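## Task

Carry the tray from the staging bench onto the work bench so that none of it overhangs the bench edge. Take its single tube and push it fully down into the blue rack if the dot on its cap is orange, or into the green rack if the dot is white. The tube must never touch the floor, or the task fails. The bottles on the tray must finish upright on it. Either robot or both may do the work. At the end, release everything and back the robots away. A robot that falls or finishes leaning fails the task, and anything held in place only by a robot at the end does not count.

## Robot and tools

Robots. Two identical Hello Robot Stretch 4 units, r1 and r2, each about 1.6 m tall: an omni-wheel base (rim within 0.23 m of its centre), a lift on a mast, a telescoping arm that reaches forward, a three-joint wrist (yaw, pitch, roll) and a two-finger gripper. Each has head cameras (rN_head_camera, rN_head_left_camera, rN_head_right_camera) and rN_wrist_camera.

Frames. Every robot reports in its own base frame: origin on the floor below the base centre, x ahead, y to the left, z up. hand_pose is a point between the open fingertips in that frame (its printed value may be a little off). The odometry frame is the base frame as it was when the scene began. Nothing in the state tells you where one robot sits relative to the other; only images, lidar_m and wrist_depth_mm do.

execute_actions. Arguments: actions, a list holding exactly one action object (or empty, to just read state and images), and optionally cameras, a list of camera names or "all" (omitted or null also means all, [] means none). The action object has keys r1 and/or r2. Under a robot you may give:
- base: exactly one relative move, measured from where the base last reported itself: translate_m (metres, forward positive, -2 to 2), strafe_m (metres sideways, left positive, -2 to 2) or rotate_rad (radians, counter-clockwise positive, -3.2 to 3.2).
- joints: absolute targets by name: lift_m 0 to 1.2 m, arm_m 0 to 0.55 m extension, wrist_yaw_rad -1.134 to 4.276 (0 points ahead, positive left, 3.14 tucked back), wrist_pitch_rad -1.117 to 4.259 (0 level, 1.57 pointing down), wrist_roll_rad -1.117 to 4.259 (positive turns clockwise viewed from behind), gripper_m -0.038 to 0.141 m fingertip gap (negative squeezes the tips together). Out-of-range joint targets are clipped and reported; any other bad value or unknown key rejects the whole call.
- pace: "slow", "default", "fast" or "max" (base up to 0.1/0.3/0.4/0.6 m/s and 1/2/3/4 rad/s; slower when the lift is high).
- contact_limits: {"arm_m": value}, 0 (gentlest) to 0.75 (firmest), default 0.5.
- end_of_arm: "enable_torque", sent on its own, to revive wrist or gripper motors that switched off.
All motions in one action start together; each action lasts at most 15 s. A robot or joint left out may still be pushing toward an older target. If a result reports a stop, later calls in that same reply are skipped.

Other tools. wait: seconds 0 to 10, returns state and images. zoom_image: camera name and region [x0, y0, x1, y1] in pixels of that camera's latest full image, at most 504 by 504. read_manual: licence texts only. finished_scene: scene number (1 or 2); ends it for good, so only call it once the goal holds steadily.

Results. base_status and joint_status per motion: "done" (for the base this only means the wheels turned the full amount), "off_target", "contact_stop_at_<key>" (blocked; that part goes slack), "limit_stop_at_<name>" (e.g. tilt over 6 degrees, or own_body), "time_out", "torque_fault" (wrist motor limp until enable_torque). on_its_own lists what was not commanded; "held at" there is a target, not a position. lidar_m: 12 ranges in metres, 30-degree sectors starting straight ahead and going counter-clockwise (4th left, 7th behind, 10th right); "-" means nothing seen or closer than 0.25 m; it misses glass, thin legs and much behind. wrist_depth_mm: a 7 by 7 grid of depths from the top left, 100 to 2000 mm. base_odometry counts wheel turns, so slip looks like motion; a gap above about 0.1 rad between turned_by_wheels and turned_by_imu signals a bump or slip. base_tilt in degrees (forward and right positive, bias up to 1.5). motor_effort in percent with the action's peak in brackets; the wheel motors read positive when turning the base right.

Gripping. Close to a gap smaller than the object; a tighter value grips harder and pulls the object inward. Neither gripper_m nor "done" proves a hold; look for a clear effort change or check images. If fingertips jam on a surface, raise the lift. To unfold the wrist at scene start, send lift_m 0.4 together with wrist_yaw_rad 0. Tilting the gripper up while rolled can trigger own_body stops.

Avoid. Robots pressing into each other (once bases touch, any further drive is a hard press that can end the run). Turning or driving with over 1 kg in hand and arm_m above 0.2, especially fast. Strong steady pushes or pulls, high grips, and high contact limits, which can tip a robot. Shared carries, since two robots can differ by about 3 cm per metre of travel. Torque faults, drops, slams, and any tube reaching the floor. Loose objects may get nudged occasionally.

Each tool is called after ">>>" by a JSON object that holds its "api" and its "payload".

## Session

>>> {"api": "execute_actions", "payload": {"actions": []}}

Scene clock: 0.00 s.
r1.base_odometry: x=+0.000 y=+0.000 heading=+0.000 (m, m, rad; r1's odometry frame)
r1.turned_by_wheels: +0.000 (rad since the last result)
r1.turned_by_imu: +0.000 (rad since the last result)
r1.base_tilt: forward=+0.5 right=-0.3 (deg)
r1.lidar_m: 0.91 1.57 2.46 1.50 1.86 1.55 1.37 2.39 1.68 0.91 0.78 0.78
r1.base_status: not commanded
r1.joint_positions: lift_m=+0.140 arm_m=+0.000 wrist_yaw_rad=+3.116 wrist_pitch_rad=+0.013 wrist_roll_rad=+0.011 gripper_m=+0.057
r1.joint_status: not commanded
r1.motor_effort: lift_m=+19 arm_m=-1 wrist_yaw_rad=+0 wrist_pitch_rad=-7 wrist_roll_rad=+0 gripper_m=-3 wheel_0=-1 wheel_1=+0 wheel_2=+0 (%)
r1.hand_pose: x=-0.1153 y=+0.0947 z=+0.3145 quat_wxyz=(+0.013, -0.006, +0.006, +1.000) (m; r1's base frame)
r1.wrist_depth_mm: - 140 - - - - - / - 117 157 - - - - / - 126 173 - - - - / 141 142 - - - - - / 1618 1921 - - - - - / 960 1060 195 1205 196 1229 1229 / 715 732 820 109 809 809 854
r2.base_odometry: x=+0.000 y=+0.000 heading=+0.000 (m, m, rad; r2's odometry frame)
r2.turned_by_wheels: +0.000 (rad since the last result)
r2.turned_by_imu: +0.000 (rad since the last result)
r2.base_tilt: forward=+0.4 right=+0.3 (deg)
r2.lidar_m: 1.01 0.95 0.99 1.37 3.66 1.54 1.21 2.78 1.52 1.51 3.86 1.37
r2.base_status: not commanded
r2.joint_positions: lift_m=+0.233 arm_m=+0.002 wrist_yaw_rad=+3.045 wrist_pitch_rad=-0.015 wrist_roll_rad=-0.012 gripper_m=+0.057
r2.joint_status: not commanded
r2.motor_effort: lift_m=+19 arm_m=-1 wrist_yaw_rad=-1 wrist_pitch_rad=-8 wrist_roll_rad=-1 gripper_m=-4 wheel_0=+0 wheel_1=+1 wheel_2=+0 (%)
r2.hand_pose: x=-0.1057 y=+0.1149 z=+0.4157 quat_wxyz=(+0.048, +0.007, -0.006, +0.999) (m; r2's base frame)
r2.wrist_depth_mm: - 137 - - - - - / - 126 271 - - - - / 106 138 224 - - - - / 138 167 - - - - - / - - 1863 1756 1808 - - / 1160 1229 1078 1205 196 1308 1308 / 866 831 931 - 976 891 931
pictures: r1_head_camera, r1_head_left_camera, r1_head_right_camera, r1_wrist_camera, r2_head_camera, r2_head_left_camera, r2_head_right_camera, r2_wrist_camera
Images, in order (width x height): r1_head_camera 420x560, r1_head_left_camera 420x672, r1_head_right_camera 420x672, r1_wrist_camera 616x392, r2_head_camera 420x560, r2_head_left_camera 420x672, r2_head_right_camera 420x672, r2_wrist_camera 616x392.

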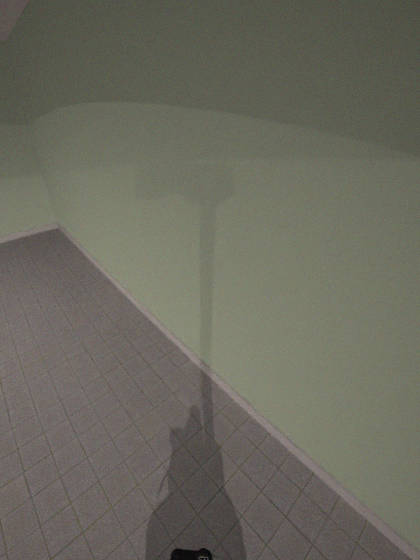

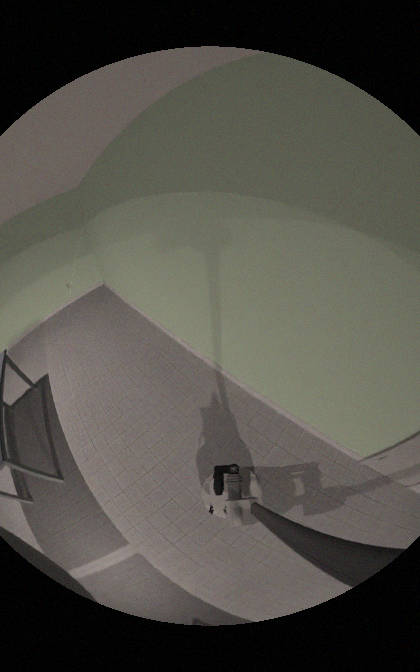

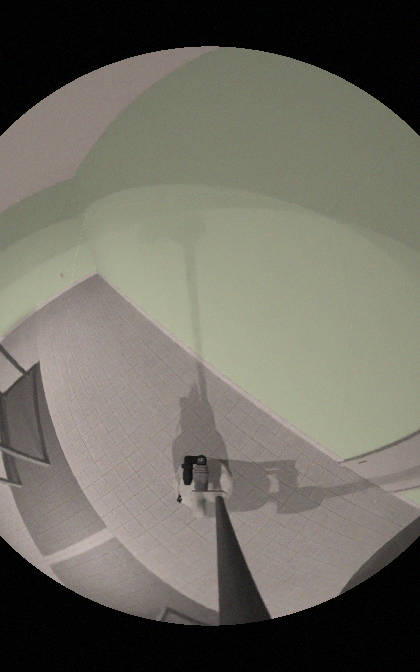

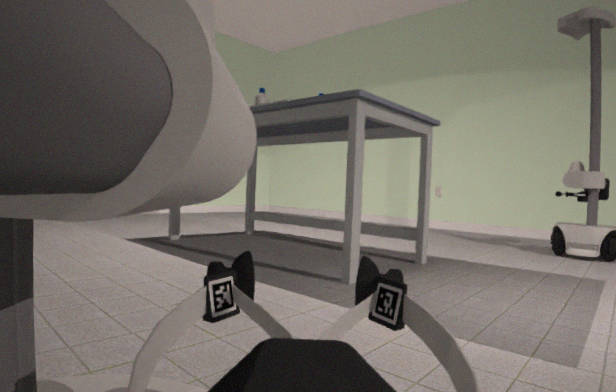

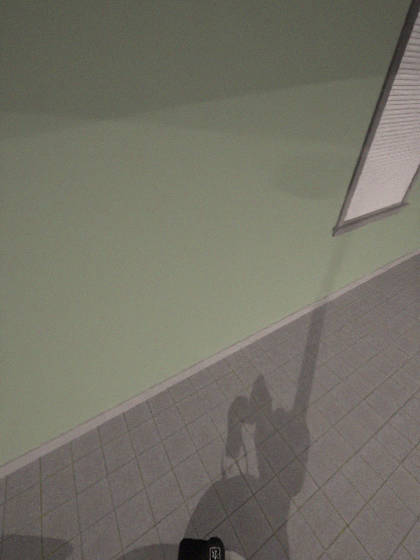

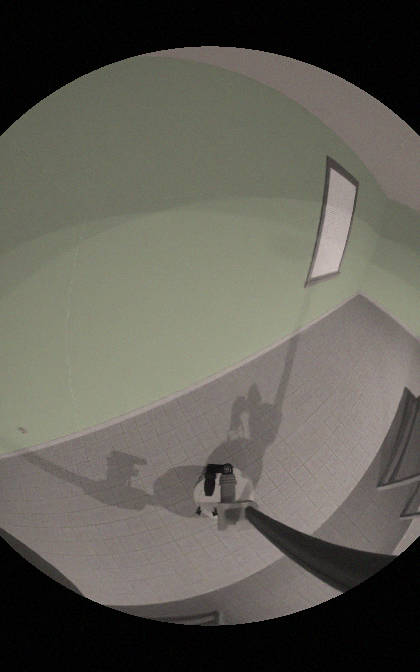

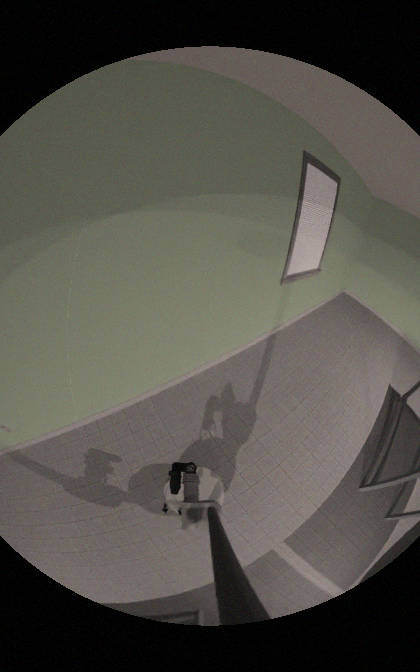

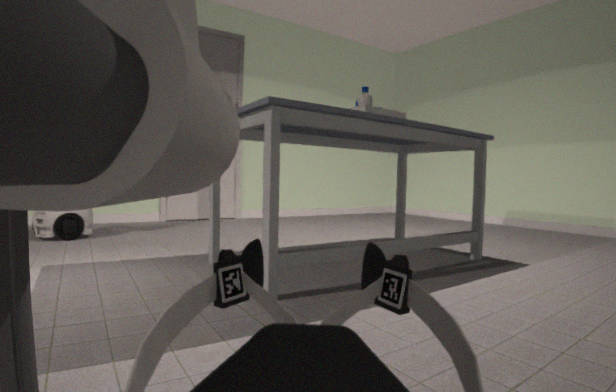

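>>> {"api": "execute_actions", "payload": {"actions": [{"r1":{"base":{"rotate_rad":2.4},"joints":{"lift_m":1.0,"wrist_yaw_rad":0}},"r2":{"base":{"rotate_rad":-2.4},"joints":{"lift_m":1.0,"wrist_yaw_rad":0}}}], "cameras": ["r1_head_camera","r1_head_left_camera","r2_head_camera","r2_head_left_camera"]}}

Scene clock: 11.47 s.
r1.base_odometry: x=+0.000 y=+0.000 heading=+2.399 (m, m, rad; r1's odometry frame)
r1.turned_by_wheels: +2.399 (rad since the last result)
r1.turned_by_imu: +2.408 (rad since the last result)
r1.base_tilt: forward=+0.6 right=-0.3 (deg)
r1.lidar_m: 2.52 1.37 1.74 2.87 1.11 0.83 0.78 0.84 1.15 3.53 1.65 1.52
r1.base_status: done
r1.joint_positions: lift_m=+1.000 arm_m=+0.000 wrist_yaw_rad=+0.000 wrist_pitch_rad=+0.013 wrist_roll_rad=+0.011 gripper_m=+0.057
r1.joint_status: all done
r1.motor_effort: lift_m=+21(22) arm_m=-1(1) wrist_yaw_rad=-1(6) wrist_pitch_rad=-7(6) wrist_roll_rad=+0(0) gripper_m=-3(4) wheel_0=-5(8) wheel_1=-4(13) wheel_2=-3(10) (%)
r1.hand_pose: x=+0.4594 y=-0.0874 z=+1.1744 quat_wxyz=(+1.000, +0.005, +0.006, +0.000) (m; r1's base frame)
r1.wrist_depth_mm: - - - - - - - / - - - - - - - / - - - - - - - / - - - - - - - / - - - - - - - / 1255 1618 194 - 196 - 1499 / - - - 109 - - -
r2.base_odometry: x=+0.000 y=+0.000 heading=-2.400 (m, m, rad; r2's odometry frame)
r2.turned_by_wheels: -2.400 (rad since the last result)
r2.turned_by_imu: -2.394 (rad since the last result)
r2.base_tilt: forward=+0.4 right=+0.3 (deg)
r2.lidar_m: 2.55 1.49 1.94 2.10 1.14 0.94 0.95 1.10 1.82 2.33 1.24 1.18
r2.base_status: done
r2.joint_positions: lift_m=+1.000 arm_m=+0.002 wrist_yaw_rad=+0.000 wrist_pitch_rad=-0.015 wrist_roll_rad=-0.012 gripper_m=+0.057
r2.joint_status: all done
r2.motor_effort: lift_m=+22(21) arm_m=-1(1) wrist_yaw_rad=-2(6) wrist_pitch_rad=-8(9) wrist_roll_rad=-1(1) gripper_m=-4(4) wheel_0=+2(8) wheel_1=+0(6) wheel_2=+1(8) (%)
r2.hand_pose: x=+0.4614 y=-0.0873 z=+1.1824 quat_wxyz=(+1.000, -0.006, -0.008, +0.000) (m; r2's base frame)
r2.wrist_depth_mm: - - - - - - - / - - - - - - - / - - - - - - - / - - - - - - - / - - - - - - - / 1229 1661 - - 196 - - / - - - - - - -
pictures: r1_head_camera, r1_head_left_camera, r2_head_camera, r2_head_left_camera
Images, in order (width x height): r1_head_camera 420x560, r1_head_left_camera 420x672, r2_head_camera 420x560, r2_head_left_camera 420x672.

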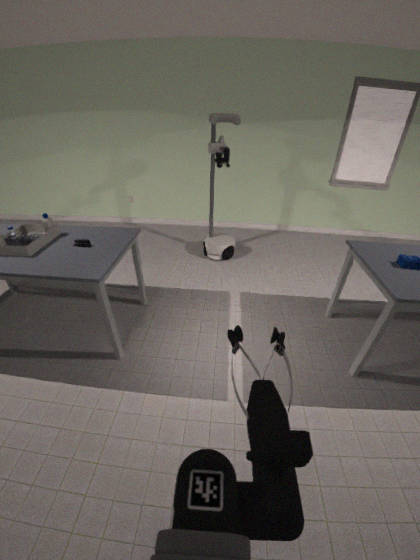

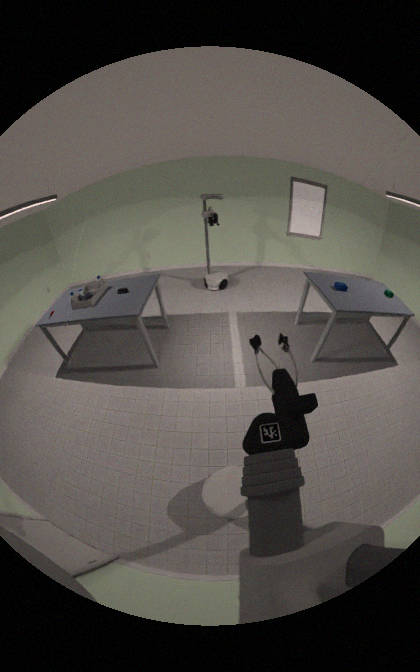

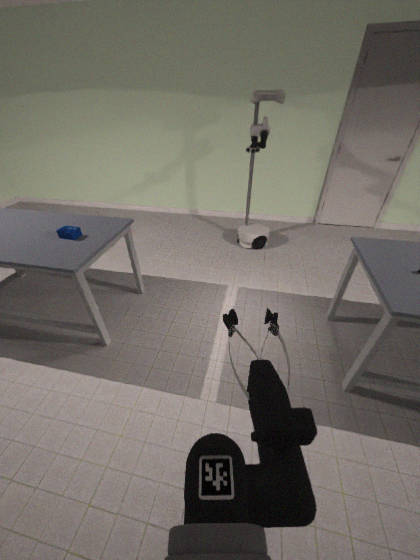

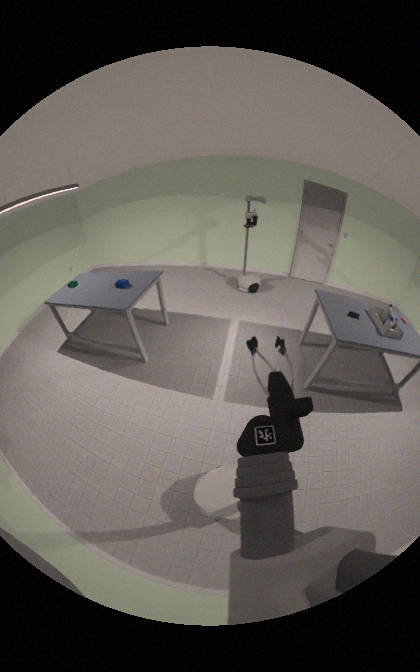

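>>> {"api": "execute_actions", "payload": {"actions": [{"r1":{"base":{"rotate_rad":-0.05}},"r2":{"base":{"rotate_rad":-0.26}}}], "cameras": []}}

>>> {"api": "execute_actions", "payload": {"actions": [{"r1":{"base":{"strafe_m":1.2}},"r2":{"base":{"strafe_m":-1.2}}}], "cameras": ["r1_head_camera","r2_head_camera"]}}

Scene clock: 21.87 s.
r1.base_odometry: x=+0.000 y=+0.000 heading=+2.350 (m, m, rad; r1's odometry frame)
r1.turned_by_wheels: -0.049 (rad since the last result)
r1.turned_by_imu: -0.048 (rad since the last result)
r1.base_tilt: forward=+0.6 right=-0.2 (deg)
r1.lidar_m: 2.62 1.38 1.63 3.46 1.14 0.83 0.78 0.81 1.15 2.95 1.71 1.53
r1.base_status: done
r1.joint_positions: lift_m=+1.000 arm_m=+0.000 wrist_yaw_rad=+0.000 wrist_pitch_rad=+0.013 wrist_roll_rad=+0.011 gripper_m=+0.057
r1.joint_status: not commanded
r1.motor_effort: lift_m=+21(21) arm_m=-1(1) wrist_yaw_rad=+0(1) wrist_pitch_rad=-6(6) wrist_roll_rad=-1(0) gripper_m=-5(5) wheel_0=+5(6) wheel_1=+3(8) wheel_2=+3(7) (%)
r1.hand_pose: x=+0.4594 y=-0.0874 z=+1.1744 quat_wxyz=(+1.000, +0.005, +0.006, +0.000) (m; r1's base frame)
r1.wrist_depth_mm: - - - - - - - / - - - - - - - / - - - - - - - / - - - - - - - / - - - - - - - / 1336 - 195 - 196 - 1499 / - - - 109 - - 1366
r2.base_odometry: x=+0.000 y=+0.000 heading=-2.659 (m, m, rad; r2's odometry frame)
r2.turned_by_wheels: -0.260 (rad since the last result)
r2.turned_by_imu: -0.260 (rad since the last result)
r2.base_tilt: forward=+0.4 right=+0.3 (deg)
r2.lidar_m: 2.54 1.56 1.47 4.43 1.45 1.01 0.95 0.97 1.33 3.27 1.53 1.18
r2.base_status: done
r2.joint_positions: lift_m=+1.000 arm_m=+0.002 wrist_yaw_rad=+0.000 wrist_pitch_rad=-0.015 wrist_roll_rad=-0.012 gripper_m=+0.057
r2.joint_status: not commanded
r2.motor_effort: lift_m=+22(22) arm_m=-1(1) wrist_yaw_rad=-1(2) wrist_pitch_rad=-8(8) wrist_roll_rad=+0(0) gripper_m=-3(3) wheel_0=+2(6) wheel_1=+1(8) wheel_2=+2(7) (%)
r2.hand_pose: x=+0.4614 y=-0.0873 z=+1.1824 quat_wxyz=(+1.000, -0.006, -0.008, +0.000) (m; r2's base frame)
r2.wrist_depth_mm: - - - - - - - / - - - - - - - / - - - - - - - / - - - - - - - / - - - - - - - / - - - - 196 1308 1182 / - - - - - 931 931
pictures: none
No camera images: the call's "cameras" was empty. Leave "cameras" out to get every camera's image.

Scene clock: 27.20 s.
r1.base_odometry: x=-0.854 y=-0.843 heading=+2.350 (m, m, rad; r1's odometry frame)
r1.turned_by_wheels: +0.000 (rad since the last result)
r1.turned_by_imu: +0.009 (rad since the last result)
r1.base_tilt: forward=+0.5 right=-0.3 (deg)
r1.lidar_m: 1.13 1.20 3.17 3.02 1.17 0.81 0.78 0.81 1.19 3.10 2.45 1.21
r1.base_status: done
r1.joint_positions: lift_m=+1.000 arm_m=+0.000 wrist_yaw_rad=+0.000 wrist_pitch_rad=+0.013 wrist_roll_rad=+0.011 gripper_m=+0.057
r1.joint_status: not commanded
r1.motor_effort: lift_m=+21(21) arm_m=-1(2) wrist_yaw_rad=+0(0) wrist_pitch_rad=-7(7) wrist_roll_rad=+0(0) gripper_m=-3(4) wheel_0=-5(15) wheel_1=+4(13) wheel_2=+0(2) (%)
r1.hand_pose: x=+0.4594 y=-0.0874 z=+1.1744 quat_wxyz=(+1.000, +0.005, +0.006, +0.000) (m; r1's base frame)
r1.wrist_depth_mm: - - - - - - - / - - - - - - - / - - - - - - - / - - - - - - - / - - - - - - - / 1255 1182 195 1464 195 - - / 976 960 1025 109 991 - -
r2.base_odometry: x=-0.557 y=+1.063 heading=-2.659 (m, m, rad; r2's odometry frame)
r2.turned_by_wheels: +0.000 (rad since the last result)
r2.turned_by_imu: -0.004 (rad since the last result)
r2.base_tilt: forward=+0.4 right=+0.3 (deg)
r2.lidar_m: 1.07 1.09 2.52 3.77 1.37 0.97 0.90 0.93 1.27 2.94 3.04 1.14
r2.base_status: done
r2.joint_positions: lift_m=+1.000 arm_m=+0.002 wrist_yaw_rad=+0.000 wrist_pitch_rad=-0.015 wrist_roll_rad=-0.012 gripper_m=+0.057
r2.joint_status: not commanded
r2.motor_effort: lift_m=+21(22) arm_m=-1(1) wrist_yaw_rad=+0(1) wrist_pitch_rad=-8(8) wrist_roll_rad=-1(0) gripper_m=-5(4) wheel_0=+2(10) wheel_1=+0(7) wheel_2=+0(2) (%)
r2.hand_pose: x=+0.4614 y=-0.0873 z=+1.1825 quat_wxyz=(+1.000, -0.006, -0.008, +0.000) (m; r2's base frame)
r2.wrist_depth_mm: - - - - - - - / - - - - - - - / - - - - - - - / - - - - - - - / - - - - - - - / - 1229 1060 1025 196 1336 - / 917 891 931 - 960 891 931
pictures: r1_head_camera, r2_head_camera
Images, in order (width x height): r1_head_camera 420x560, r2_head_camera 420x560.

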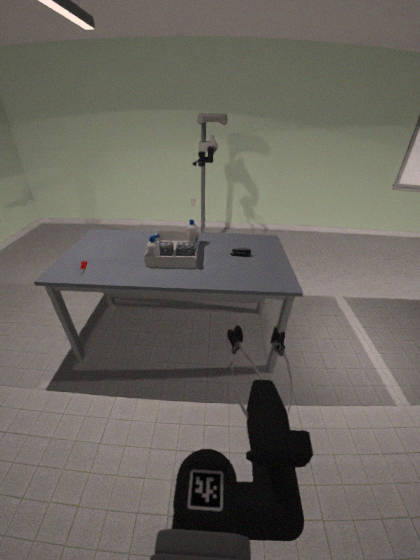

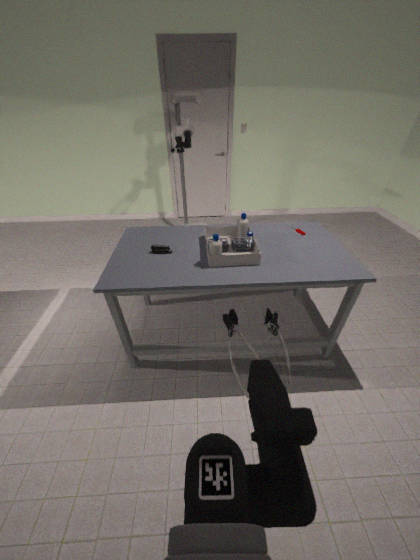

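>>> {"api": "execute_actions", "payload": {"actions": [{"r1":{"base":{"strafe_m":0.38},"joints":{"wrist_pitch_rad":0.6}},"r2":{"base":{"translate_m":0.65},"joints":{"wrist_pitch_rad":0.6}}}], "cameras": []}}

>>> {"api": "execute_actions", "payload": {"actions": [{"r1":{"base":{"translate_m":0.7}},"r2":{"base":{"strafe_m":-0.05}}}], "cameras": ["r1_head_camera","r2_head_camera","r1_wrist_camera","r2_wrist_camera"]}}

Scene clock: 37.03 s.
r1.base_odometry: x=-1.124 y=-1.110 heading=+2.350 (m, m, rad; r1's odometry frame)
r1.turned_by_wheels: +0.000 (rad since the last result)
r1.turned_by_imu: +0.004 (rad since the last result)
r1.base_tilt: forward=+0.5 right=-0.2 (deg)
r1.lidar_m: 1.12 1.16 2.79 2.65 1.18 0.86 0.75 0.82 1.19 3.12 2.80 1.19
r1.base_status: done
r1.joint_positions: lift_m=+1.000 arm_m=+0.000 wrist_yaw_rad=+0.000 wrist_pitch_rad=+0.601 wrist_roll_rad=+0.011 gripper_m=+0.057
r1.joint_status: all done
r1.motor_effort: lift_m=+21(21) arm_m=-1(1) wrist_yaw_rad=+0(0) wrist_pitch_rad=-4(5) wrist_roll_rad=+0(0) gripper_m=-2(2) wheel_0=-4(11) wheel_1=+1(12) wheel_2=+0(1) (%)
r1.hand_pose: x=+0.4088 y=-0.0874 z=+1.0148 quat_wxyz=(+0.955, +0.005, +0.296, -0.002) (m; r1's base frame)
r1.wrist_depth_mm: - - - - - - - / - 1205 1255 1098 1281 1366 - / 1078 1060 1060 1025 1060 1042 1118 / 1863 1863 1921 1863 - - - / 1618 1618 1708 1708 1661 1618 1708 / 1366 1397 195 1397 195 1430 1464 / 1205 1205 1255 109 1255 1229 1308
r2.base_odometry: x=-1.132 y=+0.761 heading=-2.659 (m, m, rad; r2's odometry frame)
r2.turned_by_wheels: +0.000 (rad since the last result)
r2.turned_by_imu: +0.003 (rad since the last result)
r2.base_tilt: forward=+0.4 right=+0.3 (deg)
r2.lidar_m: 0.41 0.44 0.61 2.31 2.32 1.66 1.56 1.62 2.14 2.94 0.65 0.44
r2.base_status: done
r2.joint_positions: lift_m=+1.000 arm_m=+0.002 wrist_yaw_rad=+0.000 wrist_pitch_rad=+0.601 wrist_roll_rad=-0.012 gripper_m=+0.057
r2.joint_status: all done
r2.motor_effort: lift_m=+20(20) arm_m=-1(1) wrist_yaw_rad=-1(1) wrist_pitch_rad=-6(7) wrist_roll_rad=+0(0) gripper_m=-4(3) wheel_0=+2(6) wheel_1=-1(5) wheel_2=+0(9) (%)
r2.hand_pose: x=+0.4108 y=-0.0874 z=+1.0149 quat_wxyz=(+0.955, -0.006, +0.296, +0.002) (m; r2's base frame)
r2.wrist_depth_mm: - - - - - - - / - - - - - - - / 866 854 842 809 768 854 866 / 668 654 676 496 640 683 676 / 554 564 549 521 512 549 564 / 477 484 455 480 196 484 484 / 424 418 433 - 436 421 427
pictures: none
No camera images: the call's "cameras" was empty. Leave "cameras" out to get every camera's image.

Scene clock: 40.87 s.
r1.base_odometry: x=-1.616 y=-0.612 heading=+2.350 (m, m, rad; r1's odometry frame)
r1.turned_by_wheels: +0.001 (rad since the last result)
r1.turned_by_imu: +0.003 (rad since the last result)
r1.base_tilt: forward=+0.6 right=-0.3 (deg)
r1.lidar_m: 0.44 0.45 0.65 2.65 2.20 1.59 1.46 1.55 2.13 2.60 0.65 0.47
r1.base_status: done
r1.joint_positions: lift_m=+1.000 arm_m=+0.000 wrist_yaw_rad=+0.000 wrist_pitch_rad=+0.602 wrist_roll_rad=+0.011 gripper_m=+0.057
r1.joint_status: not commanded
r1.motor_effort: lift_m=+20(21) arm_m=-1(1) wrist_yaw_rad=-1(0) wrist_pitch_rad=-5(5) wrist_roll_rad=+0(1) gripper_m=-3(3) wheel_0=+5(13) wheel_1=+4(12) wheel_2=-3(10) (%)
r1.hand_pose: x=+0.4088 y=-0.0874 z=+1.0149 quat_wxyz=(+0.955, +0.005, +0.296, -0.002) (m; r1's base frame)
r1.wrist_depth_mm: - - - - - - - / - - - - - - - / 891 891 878 866 891 976 1008 / 707 707 554 699 699 732 741 / 585 597 559 569 580 627 634 / 500 508 195 525 195 530 530 / 442 436 455 109 455 455 466
r2.base_odometry: x=-1.156 y=+0.806 heading=-2.659 (m, m, rad; r2's odometry frame)
r2.turned_by_wheels: +0.000 (rad since the last result)
r2.turned_by_imu: -0.001 (rad since the last result)
r2.base_tilt: forward=+0.4 right=+0.3 (deg)
r2.lidar_m: 0.42 0.44 0.60 2.36 2.31 1.64 1.55 1.61 2.16 2.89 0.66 0.46
r2.base_status: done
r2.joint_positions: lift_m=+1.000 arm_m=+0.002 wrist_yaw_rad=+0.000 wrist_pitch_rad=+0.601 wrist_roll_rad=-0.012 gripper_m=+0.057
r2.joint_status: not commanded
r2.motor_effort: lift_m=+21(20) arm_m=-1(1) wrist_yaw_rad=-2(3) wrist_pitch_rad=-6(6) wrist_roll_rad=-1(1) gripper_m=-4(4) wheel_0=+0(10) wheel_1=+2(8) wheel_2=+0(2) (%)
r2.hand_pose: x=+0.4108 y=-0.0874 z=+1.0149 quat_wxyz=(+0.955, -0.006, +0.296, +0.002) (m; r2's base frame)
r2.wrist_depth_mm: - - - - - - - / - - - - - - - / 842 854 809 809 768 866 878 / 661 668 627 647 654 676 683 / 564 559 512 535 508 564 564 / 480 480 455 477 196 484 484 / 427 421 436 - 433 421 427
pictures: r1_head_camera, r1_wrist_camera, r2_head_camera, r2_wrist_camera
camera_calibration (this result's frames):
r1_wrist_camera: T_world_to_cam=[[0.021088, -0.999469, 0.0248446, -0.124601], [-0.587844, -0.0324961, -0.808322, 1.11203], [0.8087, 0.00244112, -0.588217, 0.495447], [0, 0, 0, 1]] pos_world=[0.25566, -0.0896078, 1.1934]
r2_wrist_camera: T_world_to_cam=[[0.073487, -0.997293, 0.00259208, -0.107695], [-0.604921, -0.0466406, -0.794918, 1.09301], [0.792887, 0.0568481, -0.606711, 0.52248], [0, 0, 0, 1]] pos_world=[0.254833, -0.086127, 1.18613]
Images, in order (width x height): r1_head_camera 420x560, r1_wrist_camera 616x392, r2_head_camera 420x560, r2_wrist_camera 616x392.

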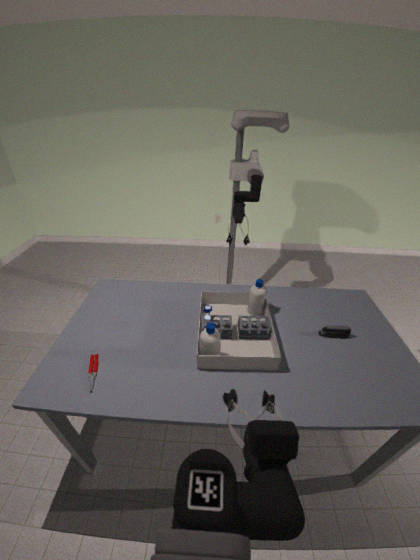

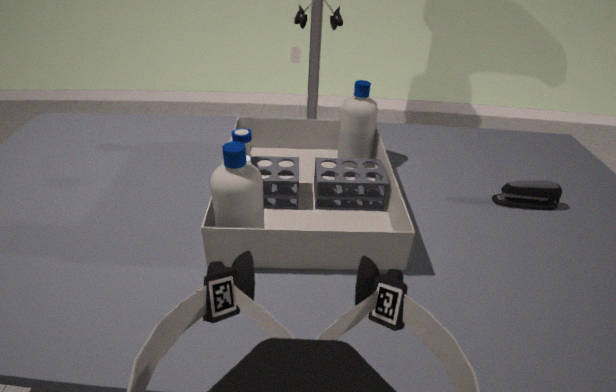

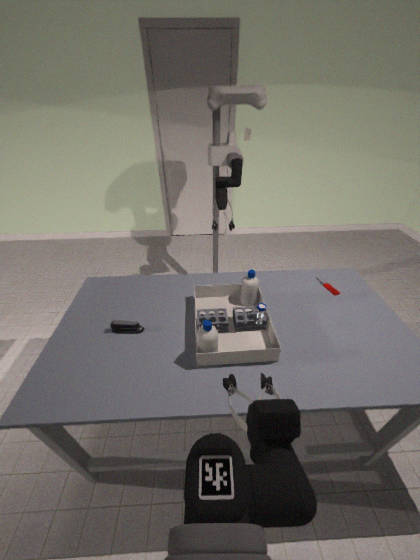

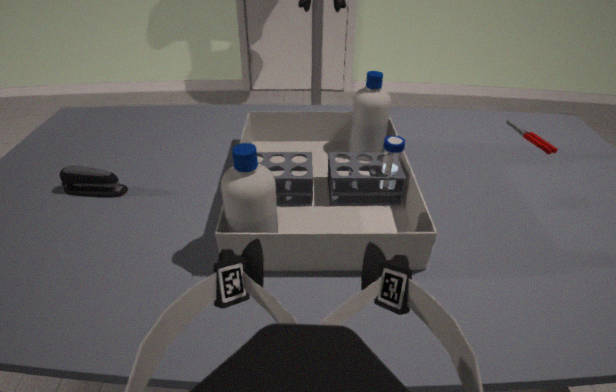

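>>> {"api": "execute_actions", "payload": {"actions": [{"r1":{"base":{"translate_m":0.15},"joints":{"lift_m":1.1,"wrist_pitch_rad":1.57,"wrist_roll_rad":1.57,"arm_m":0.32}},"r2":{"base":{"translate_m":0.13},"joints":{"lift_m":1.1,"wrist_pitch_rad":1.57,"wrist_roll_rad":1.57,"arm_m":0.30}}}], "cameras": ["r1_head_camera","r2_head_camera","r1_wrist_camera","r2_wrist_camera"]}}

Scene clock: 58.20 s.
r1.base_odometry: x=-1.721 y=-0.506 heading=+2.351 (m, m, rad; r1's odometry frame)
r1.turned_by_wheels: +0.001 (rad since the last result)
r1.turned_by_imu: +0.003 (rad since the last result)
r1.base_tilt: forward=+0.5 right=-0.3 (deg)
r1.lidar_m: 0.28 0.32 0.43 2.64 2.42 1.74 1.65 1.70 2.39 2.52 0.44 0.32
r1.base_status: done
r1.joint_positions: lift_m=+1.100 arm_m=+0.319 wrist_yaw_rad=+0.000 wrist_pitch_rad=+1.570 wrist_roll_rad=+1.570 gripper_m=+0.057
r1.joint_status: all done
r1.motor_effort: lift_m=+21(20) arm_m=+5(6) wrist_yaw_rad=-1(1) wrist_pitch_rad=+1(3) wrist_roll_rad=+1(5) gripper_m=-2(2) wheel_0=+6(14) wheel_1=+5(8) wheel_2=-1(10) (%)
r1.hand_pose: x=+0.4904 y=-0.0874 z=+0.9896 quat_wxyz=(+0.501, +0.500, +0.500, -0.499) (m; r1's base frame)
r1.wrist_depth_mm: 452 445 449 449 449 1182 1182 / 445 452 449 449 449 1182 1182 / 442 442 445 452 449 1205 1182 / 445 445 449 452 449 976 1205 / 449 449 452 452 455 991 1025 / 452 424 195 455 195 1008 1182 / 379 397 314 109 459 1182 1229
r2.base_odometry: x=-1.271 y=+0.745 heading=-2.659 (m, m, rad; r2's odometry frame)
r2.turned_by_wheels: +0.000 (rad since the last result)
r2.turned_by_imu: +0.000 (rad since the last result)
r2.base_tilt: forward=+0.4 right=+0.3 (deg)
r2.lidar_m: 0.29 0.30 0.42 2.37 2.53 1.78 1.68 1.75 2.33 2.88 0.45 0.32
r2.base_status: done
r2.joint_positions: lift_m=+1.100 arm_m=+0.299 wrist_yaw_rad=+0.000 wrist_pitch_rad=+1.570 wrist_roll_rad=+1.570 gripper_m=+0.057
r2.joint_status: all done
r2.motor_effort: lift_m=+21(22) arm_m=+5(7) wrist_yaw_rad=+1(2) wrist_pitch_rad=-1(1) wrist_roll_rad=+1(4) gripper_m=-4(4) wheel_0=+1(6) wheel_1=+1(5) wheel_2=-1(8) (%)
r2.hand_pose: x=+0.4704 y=-0.0874 z=+0.9895 quat_wxyz=(+0.501, +0.500, +0.500, -0.499) (m; r2's base frame)
r2.wrist_depth_mm: 445 439 442 439 439 1160 1160 / 442 442 439 439 442 1160 1160 / 404 415 445 442 449 1182 1182 / 449 442 445 445 445 991 1205 / 449 424 452 452 449 991 1205 / 455 397 312 427 196 1205 1205 / 430 402 349 - 455 1205 1205
pictures: r1_head_camera, r1_wrist_camera, r2_head_camera, r2_wrist_camera
camera_calibration (this result's frames):
r1_wrist_camera: T_world_to_cam=[[-0.998995, -0.0446108, -0.00439995, 0.486962], [-0.0447141, 0.998631, 0.0271444, 0.136607], [0.003183, 0.0273138, -0.999622, 1.21886], [0, 0, 0, 1]] pos_world=[0.488701, -0.147988, 1.21683]
r2_wrist_camera: T_world_to_cam=[[-0.997643, -0.0329706, -0.0601752, 0.538181], [-0.0359476, 0.998148, 0.0490788, 0.0973998], [0.0584456, 0.0511263, -0.996981, 1.19102], [0, 0, 0, 1]] pos_world=[0.470804, -0.140368, 1.21503]
Images, in order (width x height): r1_head_camera 420x560, r1_wrist_camera 616x392, r2_head_camera 420x560, r2_wrist_camera 616x392.

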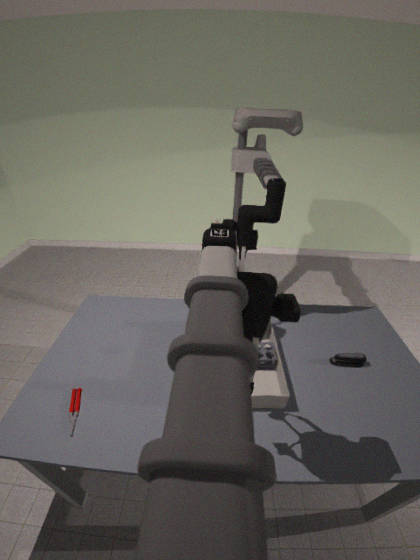

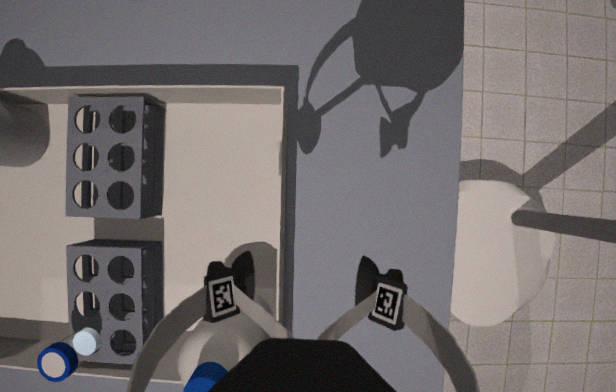

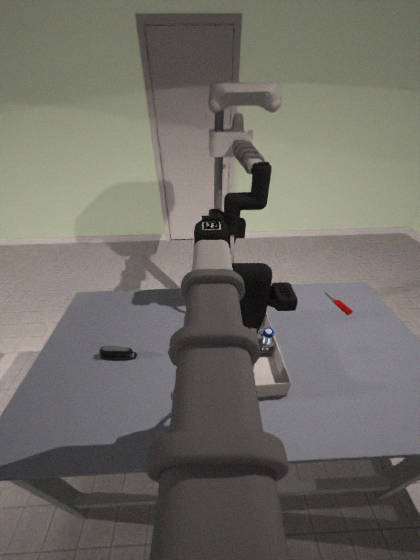

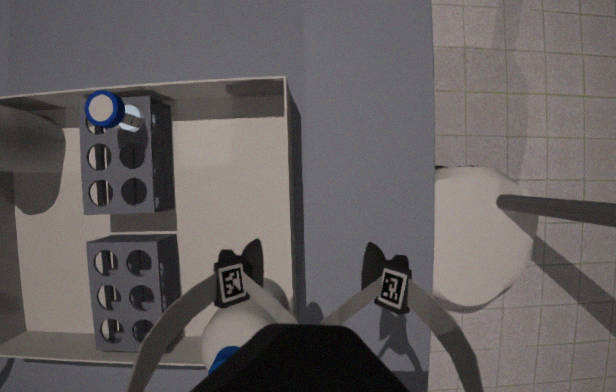

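>>> {"api": "execute_actions", "payload": {"actions": [{"r1":{"base":{"strafe_m":-0.03},"joints":{"arm_m":0.34,"gripper_m":0.04,"lift_m":0.98}},"r2":{"base":{"strafe_m":-0.025},"joints":{"arm_m":0.32,"gripper_m":0.04,"lift_m":0.98}}}], "cameras": ["r1_wrist_camera","r2_wrist_camera"]}}

Scene clock: 66.83 s.
r1.base_odometry: x=-1.700 y=-0.485 heading=+2.351 (m, m, rad; r1's odometry frame)
r1.turned_by_wheels: +0.000 (rad since the last result)
r1.turned_by_imu: +0.002 (rad since the last result)
r1.base_tilt: forward=+0.7 right=-0.2 (deg)
r1.lidar_m: 0.29 0.31 0.43 2.66 2.38 1.74 1.63 1.72 2.37 2.54 0.44 0.29
r1.base_status: done
r1.joint_positions: lift_m=+0.980 arm_m=+0.339 wrist_yaw_rad=+0.000 wrist_pitch_rad=+1.570 wrist_roll_rad=+1.570 gripper_m=+0.040
r1.joint_status: all done
r1.motor_effort: lift_m=+17(21) arm_m=+4(6) wrist_yaw_rad=+0(0) wrist_pitch_rad=+0(1) wrist_roll_rad=+1(0) gripper_m=-3(5) wheel_0=+4(10) wheel_1=+0(9) wheel_2=+0(0) (%)
r1.hand_pose: x=+0.5104 y=-0.0874 z=+0.8699 quat_wxyz=(+0.501, +0.500, +0.500, -0.499) (m; r1's base frame)
r1.wrist_depth_mm: 332 332 334 330 330 330 1060 / 332 330 319 332 334 330 1078 / 271 327 330 330 332 332 1078 / 272 330 330 336 332 332 904 / 303 332 334 336 334 336 878 / 304 330 195 336 196 336 878 / 273 304 334 109 334 338 1118
r2.base_odometry: x=-1.282 y=+0.768 heading=-2.659 (m, m, rad; r2's odometry frame)
r2.turned_by_wheels: +0.000 (rad since the last result)
r2.turned_by_imu: -0.001 (rad since the last result)
r2.base_tilt: forward=+0.3 right=+0.2 (deg)
r2.lidar_m: 0.30 0.30 0.43 2.39 2.53 1.77 1.68 1.73 2.32 2.85 0.46 0.34
r2.base_status: done
r2.joint_positions: lift_m=+0.980 arm_m=+0.319 wrist_yaw_rad=+0.000 wrist_pitch_rad=+1.570 wrist_roll_rad=+1.570 gripper_m=+0.040
r2.joint_status: all done
r2.motor_effort: lift_m=+17(22) arm_m=+5(6) wrist_yaw_rad=+3(0) wrist_pitch_rad=-1(1) wrist_roll_rad=+1(1) gripper_m=-3(4) wheel_0=+0(9) wheel_1=+0(8) wheel_2=+0(0) (%)
r2.hand_pose: x=+0.4903 y=-0.0874 z=+0.8699 quat_wxyz=(+0.501, +0.500, +0.500, -0.499) (m; r2's base frame)
r2.wrist_depth_mm: 325 327 324 324 324 322 1042 / 283 306 322 325 325 325 1078 / 259 320 327 325 327 327 1060 / 271 322 329 330 325 329 866 / 329 329 327 329 330 329 866 / 274 306 197 258 196 334 1098 / 273 301 332 - 334 334 1118
pictures: r1_wrist_camera, r2_wrist_camera
camera_calibration (this result's frames):
r1_wrist_camera: T_world_to_cam=[[-0.999002, -0.0444552, -0.00431207, 0.506331], [-0.0445562, 0.998638, 0.0271483, 0.140665], [0.00309931, 0.0273133, -0.999622, 1.09923], [0, 0, 0, 1]] pos_world=[0.508686, -0.147988, 1.09718]
r2_wrist_camera: T_world_to_cam=[[-0.997651, -0.03294, -0.0600677, 0.550824], [-0.0359117, 0.998149, 0.0490826, 0.103968], [0.0583398, 0.0511245, -0.996987, 1.07064], [0, 0, 0, 1]] pos_world=[0.490803, -0.140368, 1.09539]
Images, in order (width x height): r1_wrist_camera 616x392, r2_wrist_camera 616x392.

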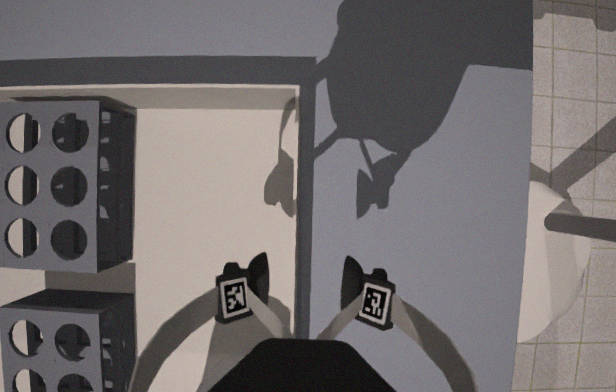

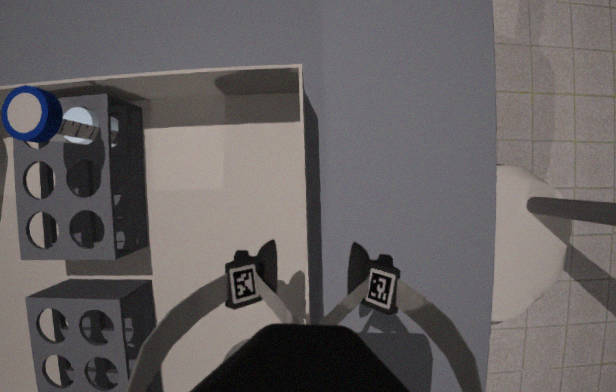

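>>> {"api": "execute_actions", "payload": {"actions": [{"r1":{"joints":{"arm_m":0.345,"lift_m":0.918}},"r2":{"joints":{"arm_m":0.325,"lift_m":0.922}}}], "cameras": []}}

>>> {"api": "execute_actions", "payload": {"actions": [{"r1":{"joints":{"gripper_m":-0.035}},"r2":{"joints":{"gripper_m":-0.035}}}], "cameras": []}}

>>> {"api": "execute_actions", "payload": {"actions": [{"r1":{"joints":{"lift_m":0.998},"pace":"slow"},"r2":{"joints":{"lift_m":1.002},"pace":"slow"}}], "cameras": ["r1_wrist_camera","r2_wrist_camera","r1_head_right_camera"]}}

Scene clock: 75.67 s.
r1.base_odometry: x=-1.700 y=-0.485 heading=+2.351 (m, m, rad; r1's odometry frame)
r1.turned_by_wheels: +0.000 (rad since the last result)
r1.turned_by_imu: +0.001 (rad since the last result)
r1.base_tilt: forward=+0.6 right=-0.3 (deg)
r1.lidar_m: 0.28 0.32 0.43 2.69 2.43 1.73 1.63 1.71 2.37 2.55 0.43 0.32
r1.base_status: not commanded
r1.joint_positions: lift_m=+0.918 arm_m=+0.344 wrist_yaw_rad=+0.000 wrist_pitch_rad=+1.570 wrist_roll_rad=+1.570 gripper_m=+0.040
r1.joint_status: all done
r1.motor_effort: lift_m=+17(17) arm_m=+4(6) wrist_yaw_rad=-2(1) wrist_pitch_rad=+0(1) wrist_roll_rad=+1(1) gripper_m=-4(5) wheel_0=+4(4) wheel_1=+0(0) wheel_2=+0(0) (%)
r1.hand_pose: x=+0.5154 y=-0.0874 z=+0.8079 quat_wxyz=(+0.501, +0.500, +0.500, -0.499) (m; r1's base frame)
r1.wrist_depth_mm: 271 271 270 271 268 270 268 / 218 246 247 271 271 272 271 / 240 270 270 271 273 271 272 / 241 271 271 271 273 271 273 / 241 270 270 273 273 272 273 / 260 271 194 271 196 272 273 / 224 272 272 109 273 274 274
r2.base_odometry: x=-1.282 y=+0.768 heading=-2.659 (m, m, rad; r2's odometry frame)
r2.turned_by_wheels: +0.000 (rad since the last result)
r2.turned_by_imu: -0.001 (rad since the last result)
r2.base_tilt: forward=+0.4 right=+0.3 (deg)
r2.lidar_m: 0.30 0.32 0.41 2.40 2.50 1.78 1.69 1.72 2.29 2.86 0.46 0.32
r2.base_status: not commanded
r2.joint_positions: lift_m=+0.922 arm_m=+0.324 wrist_yaw_rad=+0.000 wrist_pitch_rad=+1.570 wrist_roll_rad=+1.570 gripper_m=+0.040
r2.joint_status: all done
r2.motor_effort: lift_m=+17(17) arm_m=+5(6) wrist_yaw_rad=-2(1) wrist_pitch_rad=-1(1) wrist_roll_rad=+0(1) gripper_m=-4(4) wheel_0=+0(0) wheel_1=+0(1) wheel_2=+0(0) (%)
r2.hand_pose: x=+0.4953 y=-0.0874 z=+0.8119 quat_wxyz=(+0.501, +0.500, +0.500, -0.499) (m; r2's base frame)
r2.wrist_depth_mm: 267 266 239 266 267 265 991 / 208 259 267 267 267 266 1008 / 210 267 268 267 270 268 1008 / 240 270 271 270 271 271 798 / 242 272 272 272 272 271 809 / 250 274 198 272 195 274 931 / 245 272 276 - 276 277 1025
pictures: none
No camera images: the call's "cameras" was empty. Leave "cameras" out to get every camera's image.

Scene clock: 77.13 s.
r1.base_odometry: x=-1.700 y=-0.485 heading=+2.351 (m, m, rad; r1's odometry frame)
r1.turned_by_wheels: +0.000 (rad since the last result)
r1.turned_by_imu: +0.001 (rad since the last result)
r1.base_tilt: forward=+0.7 right=-0.2 (deg)
r1.lidar_m: 0.28 0.30 0.42 2.66 2.42 1.76 1.63 1.71 2.38 2.54 0.44 0.33
r1.base_status: not commanded
r1.joint_positions: lift_m=+0.918 arm_m=+0.344 wrist_yaw_rad=+0.001 wrist_pitch_rad=+1.568 wrist_roll_rad=+1.570 gripper_m=-0.034
r1.joint_status: all done
r1.motor_effort: lift_m=+20(19) arm_m=+4(4) wrist_yaw_rad=-3(3) wrist_pitch_rad=+6(8) wrist_roll_rad=+1(1) gripper_m=-17(20) wheel_0=+4(4) wheel_1=+0(0) wheel_2=+0(0) (%)
r1.hand_pose: x=+0.5161 y=-0.0874 z=+0.8077 quat_wxyz=(+0.501, +0.500, +0.500, -0.499) (m; r1's base frame)
r1.wrist_depth_mm: 268 268 268 267 267 267 267 / 216 254 252 260 267 270 270 / 232 260 262 260 268 270 270 / 232 263 264 263 271 270 271 / 234 263 264 265 271 271 271 / 252 265 185 204 185 272 272 / 237 266 266 109 273 272 273
r2.base_odometry: x=-1.282 y=+0.768 heading=-2.659 (m, m, rad; r2's odometry frame)
r2.turned_by_wheels: +0.000 (rad since the last result)
r2.turned_by_imu: +0.000 (rad since the last result)
r2.base_tilt: forward=+0.4 right=+0.3 (deg)
r2.lidar_m: 0.30 0.31 0.43 2.38 2.52 1.78 1.67 1.74 2.30 2.87 0.46 0.32
r2.base_status: not commanded
r2.joint_positions: lift_m=+0.922 arm_m=+0.324 wrist_yaw_rad=+0.001 wrist_pitch_rad=+1.568 wrist_roll_rad=+1.569 gripper_m=-0.034
r2.joint_status: all done
r2.motor_effort: lift_m=+20(20) arm_m=+5(5) wrist_yaw_rad=-3(5) wrist_pitch_rad=+4(5) wrist_roll_rad=+2(3) gripper_m=-23(23) wheel_0=+0(0) wheel_1=+0(0) wheel_2=+0(0) (%)
r2.hand_pose: x=+0.4961 y=-0.0874 z=+0.8117 quat_wxyz=(+0.501, +0.500, +0.500, -0.499) (m; r2's base frame)
r2.wrist_depth_mm: 265 264 238 263 264 263 976 / 205 258 262 260 264 265 991 / 205 264 263 263 268 267 1008 / 236 265 265 263 268 268 798 / 236 265 265 211 271 270 809 / 249 266 181 196 180 272 904 / 239 243 267 - 274 273 1042
pictures: none
No camera images: the call's "cameras" was empty. Leave "cameras" out to get every camera's image.

Scene clock: 78.67 s.
r1.base_odometry: x=-1.700 y=-0.485 heading=+2.351 (m, m, rad; r1's odometry frame)
r1.turned_by_wheels: +0.000 (rad since the last result)
r1.turned_by_imu: +0.001 (rad since the last result)
r1.base_tilt: forward=+0.6 right=-0.3 (deg)
r1.lidar_m: 0.30 0.31 0.44 2.68 2.38 1.74 1.64 1.70 2.37 2.52 0.45 0.31
r1.base_status: not commanded
r1.joint_positions: lift_m=+0.998 arm_m=+0.344 wrist_yaw_rad=+0.001 wrist_pitch_rad=+1.568 wrist_roll_rad=+1.570 gripper_m=-0.034
r1.joint_status: all done
r1.motor_effort: lift_m=+24(26) arm_m=+4(4) wrist_yaw_rad=-4(2) wrist_pitch_rad=+6(5) wrist_roll_rad=+0(0) gripper_m=-19(19) wheel_0=+4(4) wheel_1=+0(0) wheel_2=+0(0) (%)
r1.hand_pose: x=+0.5161 y=-0.0874 z=+0.8873 quat_wxyz=(+0.501, +0.500, +0.500, -0.499) (m; r1's base frame)
r1.wrist_depth_mm: 345 349 347 345 345 345 1098 / 217 254 251 260 351 345 1098 / 230 260 260 262 349 347 1098 / 233 262 264 264 349 349 891 / 235 265 263 264 351 351 891 / 252 265 184 204 185 351 904 / 237 266 267 109 351 353 1098
r2.base_odometry: x=-1.282 y=+0.768 heading=-2.659 (m, m, rad; r2's odometry frame)
r2.turned_by_wheels: +0.000 (rad since the last result)
r2.turned_by_imu: +0.000 (rad since the last result)
r2.base_tilt: forward=+0.5 right=+0.3 (deg)
r2.lidar_m: 0.29 0.31 0.41 2.39 2.51 1.77 1.69 1.73 2.34 2.86 0.46 0.30
r2.base_status: not commanded
r2.joint_positions: lift_m=+1.002 arm_m=+0.324 wrist_yaw_rad=+0.001 wrist_pitch_rad=+1.568 wrist_roll_rad=+1.569 gripper_m=-0.034
r2.joint_status: all done
r2.motor_effort: lift_m=+25(28) arm_m=+4(5) wrist_yaw_rad=-4(5) wrist_pitch_rad=+4(4) wrist_roll_rad=+2(2) gripper_m=-22(23) wheel_0=+0(0) wheel_1=+0(0) wheel_2=+0(0) (%)
r2.hand_pose: x=+0.4961 y=-0.0874 z=+0.8913 quat_wxyz=(+0.501, +0.500, +0.500, -0.499) (m; r2's base frame)
r2.wrist_depth_mm: 343 343 276 342 343 340 1078 / 205 257 262 263 343 343 1060 / 205 263 263 263 347 347 1098 / 235 265 263 264 347 347 878 / 222 266 265 212 349 351 891 / 249 268 181 196 180 353 1118 / 239 244 268 - 355 357 1118
pictures: r1_head_right_camera, r1_wrist_camera, r2_wrist_camera
camera_calibration (this result's frames):
r1_wrist_camera: T_world_to_cam=[[-0.998956, -0.045295, -0.00597266, 0.513444], [-0.0454408, 0.9986, 0.0270742, 0.140963], [0.00473797, 0.0273174, -0.999616, 1.11574], [0, 0, 0, 1]] pos_world=[0.514027, -0.147989, 1.11456]
r2_wrist_camera: T_world_to_cam=[[-0.997479, -0.0347555, -0.0618728, 0.559188], [-0.037817, 0.998082, 0.0490164, 0.104122], [0.0600505, 0.0512327, -0.99688, 1.09068], [0, 0, 0, 1]] pos_world=[0.49622, -0.140366, 1.11677]
Images, in order (width x height): r1_head_right_camera 420x672, r1_wrist_camera 616x392, r2_wrist_camera 616x392.

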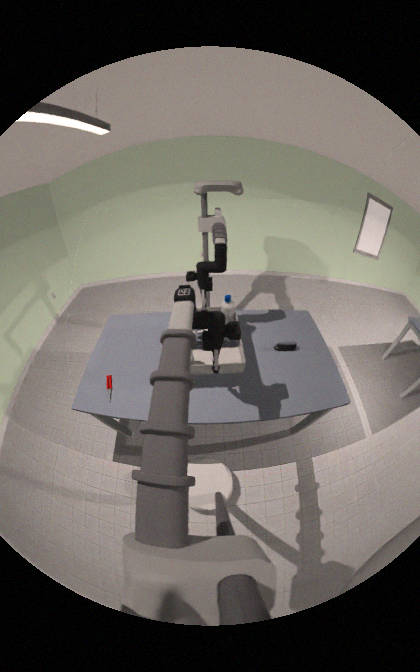

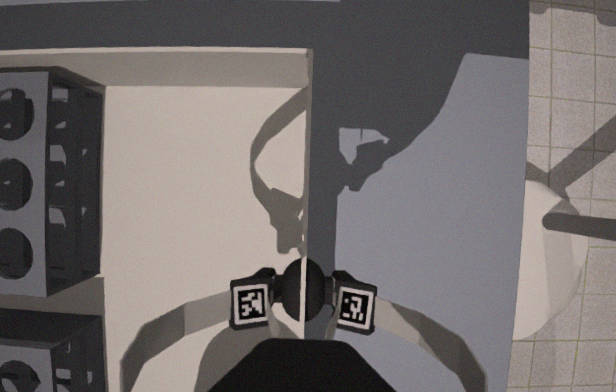

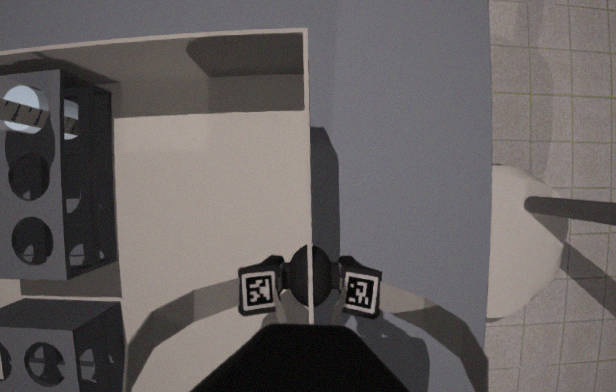

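>>> {"api": "execute_actions", "payload": {"actions": [{"r1":{"base":{"strafe_m":-0.6},"joints":{"lift_m":1.078},"pace":"slow"},"r2":{"base":{"strafe_m":0.6},"joints":{"lift_m":1.082},"pace":"slow"}}], "cameras": ["r1_wrist_camera","r2_wrist_camera","r1_head_right_camera"]}}

Scene clock: 94.37 s.
r1.base_odometry: x=-1.274 y=-0.063 heading=+2.351 (m, m, rad; r1's odometry frame)
r1.turned_by_wheels: +0.000 (rad since the last result)
r1.turned_by_imu: +0.002 (rad since the last result)
r1.base_tilt: forward=+0.6 right=-0.3 (deg)
r1.lidar_m: 0.30 0.32 0.44 1.23 2.38 1.72 1.62 1.73 2.38 1.92 1.99 0.29
r1.base_status: done
r1.joint_positions: lift_m=+1.078 arm_m=+0.344 wrist_yaw_rad=-0.001 wrist_pitch_rad=+1.575 wrist_roll_rad=+1.570 gripper_m=-0.034
r1.joint_status: all done
r1.motor_effort: lift_m=+24(24) arm_m=+4(4) wrist_yaw_rad=+5(4) wrist_pitch_rad=-14(14) wrist_roll_rad=+2(1) gripper_m=-19(21) wheel_0=+7(13) wheel_1=-3(13) wheel_2=+0(1) (%)
r1.hand_pose: x=+0.5139 y=-0.0874 z=+0.9673 quat_wxyz=(+0.499, +0.499, +0.501, -0.501) (m; r1's base frame)
r1.wrist_depth_mm: 1160 1138 1160 1138 1182 1182 1160 / 216 249 251 259 1160 1182 1160 / 229 259 259 260 427 1182 1182 / 231 259 260 262 430 976 1182 / 232 262 263 264 430 960 976 / 239 264 184 205 184 976 1182 / 220 263 265 109 436 809 1182
r2.base_odometry: x=-1.004 y=+0.236 heading=-2.659 (m, m, rad; r2's odometry frame)
r2.turned_by_wheels: +0.000 (rad since the last result)
r2.turned_by_imu: +0.001 (rad since the last result)
r2.base_tilt: forward=+0.4 right=+0.4 (deg)
r2.lidar_m: 0.28 0.29 1.87 1.78 2.54 1.79 1.71 1.77 2.36 1.34 0.44 0.31
r2.base_status: done
r2.joint_positions: lift_m=+1.082 arm_m=+0.324 wrist_yaw_rad=-0.001 wrist_pitch_rad=+1.574 wrist_roll_rad=+1.569 gripper_m=-0.034
r2.joint_status: all done
r2.motor_effort: lift_m=+25(26) arm_m=+5(4) wrist_yaw_rad=+0(5) wrist_pitch_rad=-15(14) wrist_roll_rad=+2(2) gripper_m=-22(22) wheel_0=-1(4) wheel_1=+1(6) wheel_2=-1(2) (%)
r2.hand_pose: x=+0.4940 y=-0.0874 z=+0.9713 quat_wxyz=(+0.499, +0.499, +0.501, -0.501) (m; r2's base frame)
r2.wrist_depth_mm: 421 418 315 415 421 1160 1160 / 202 255 260 262 424 1138 1182 / 206 264 263 263 424 1182 1160 / 233 263 264 264 430 946 1160 / 216 263 264 263 430 991 1182 / 251 266 180 194 180 976 1205 / 210 260 266 - 439 1205 1205
pictures: r1_head_right_camera, r1_wrist_camera, r2_wrist_camera
camera_calibration (this result's frames):
r1_wrist_camera: T_world_to_cam=[[-0.999075, -0.0429949, 0.000847088, 0.505422], [-0.0429556, 0.998702, 0.0273779, 0.137136], [-0.0020231, 0.0273162, -0.999625, 1.19921], [0, 0, 0, 1]] pos_world=[0.513271, -0.147985, 1.19458]
r2_wrist_camera: T_world_to_cam=[[-0.997923, -0.0327428, -0.0554767, 0.556304], [-0.0354882, 0.998156, 0.0492485, 0.0987553], [0.0537619, 0.051115, -0.997245, 1.17401], [0, 0, 0, 1]] pos_world=[0.495537, -0.140368, 1.19677]
Images, in order (width x height): r1_head_right_camera 420x672, r1_wrist_camera 616x392, r2_wrist_camera 616x392.

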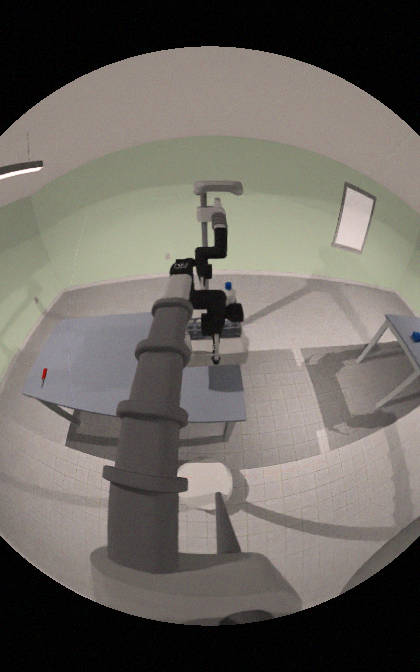

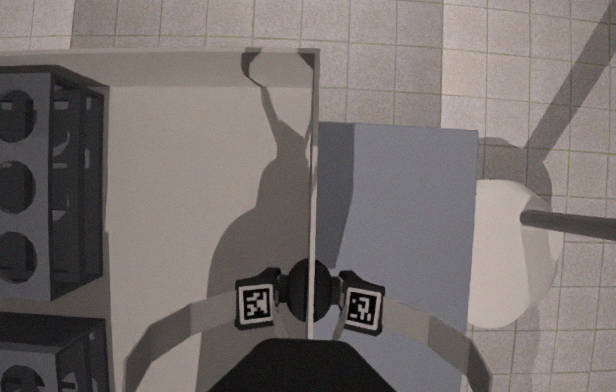

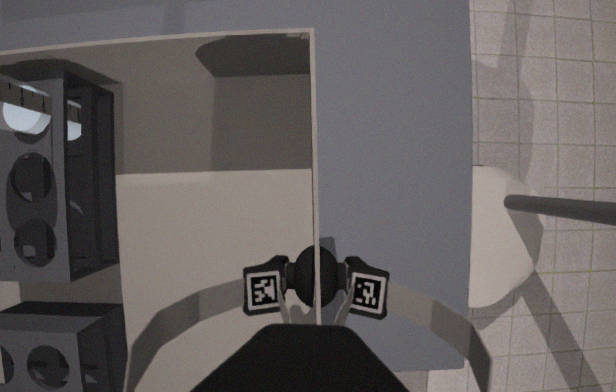

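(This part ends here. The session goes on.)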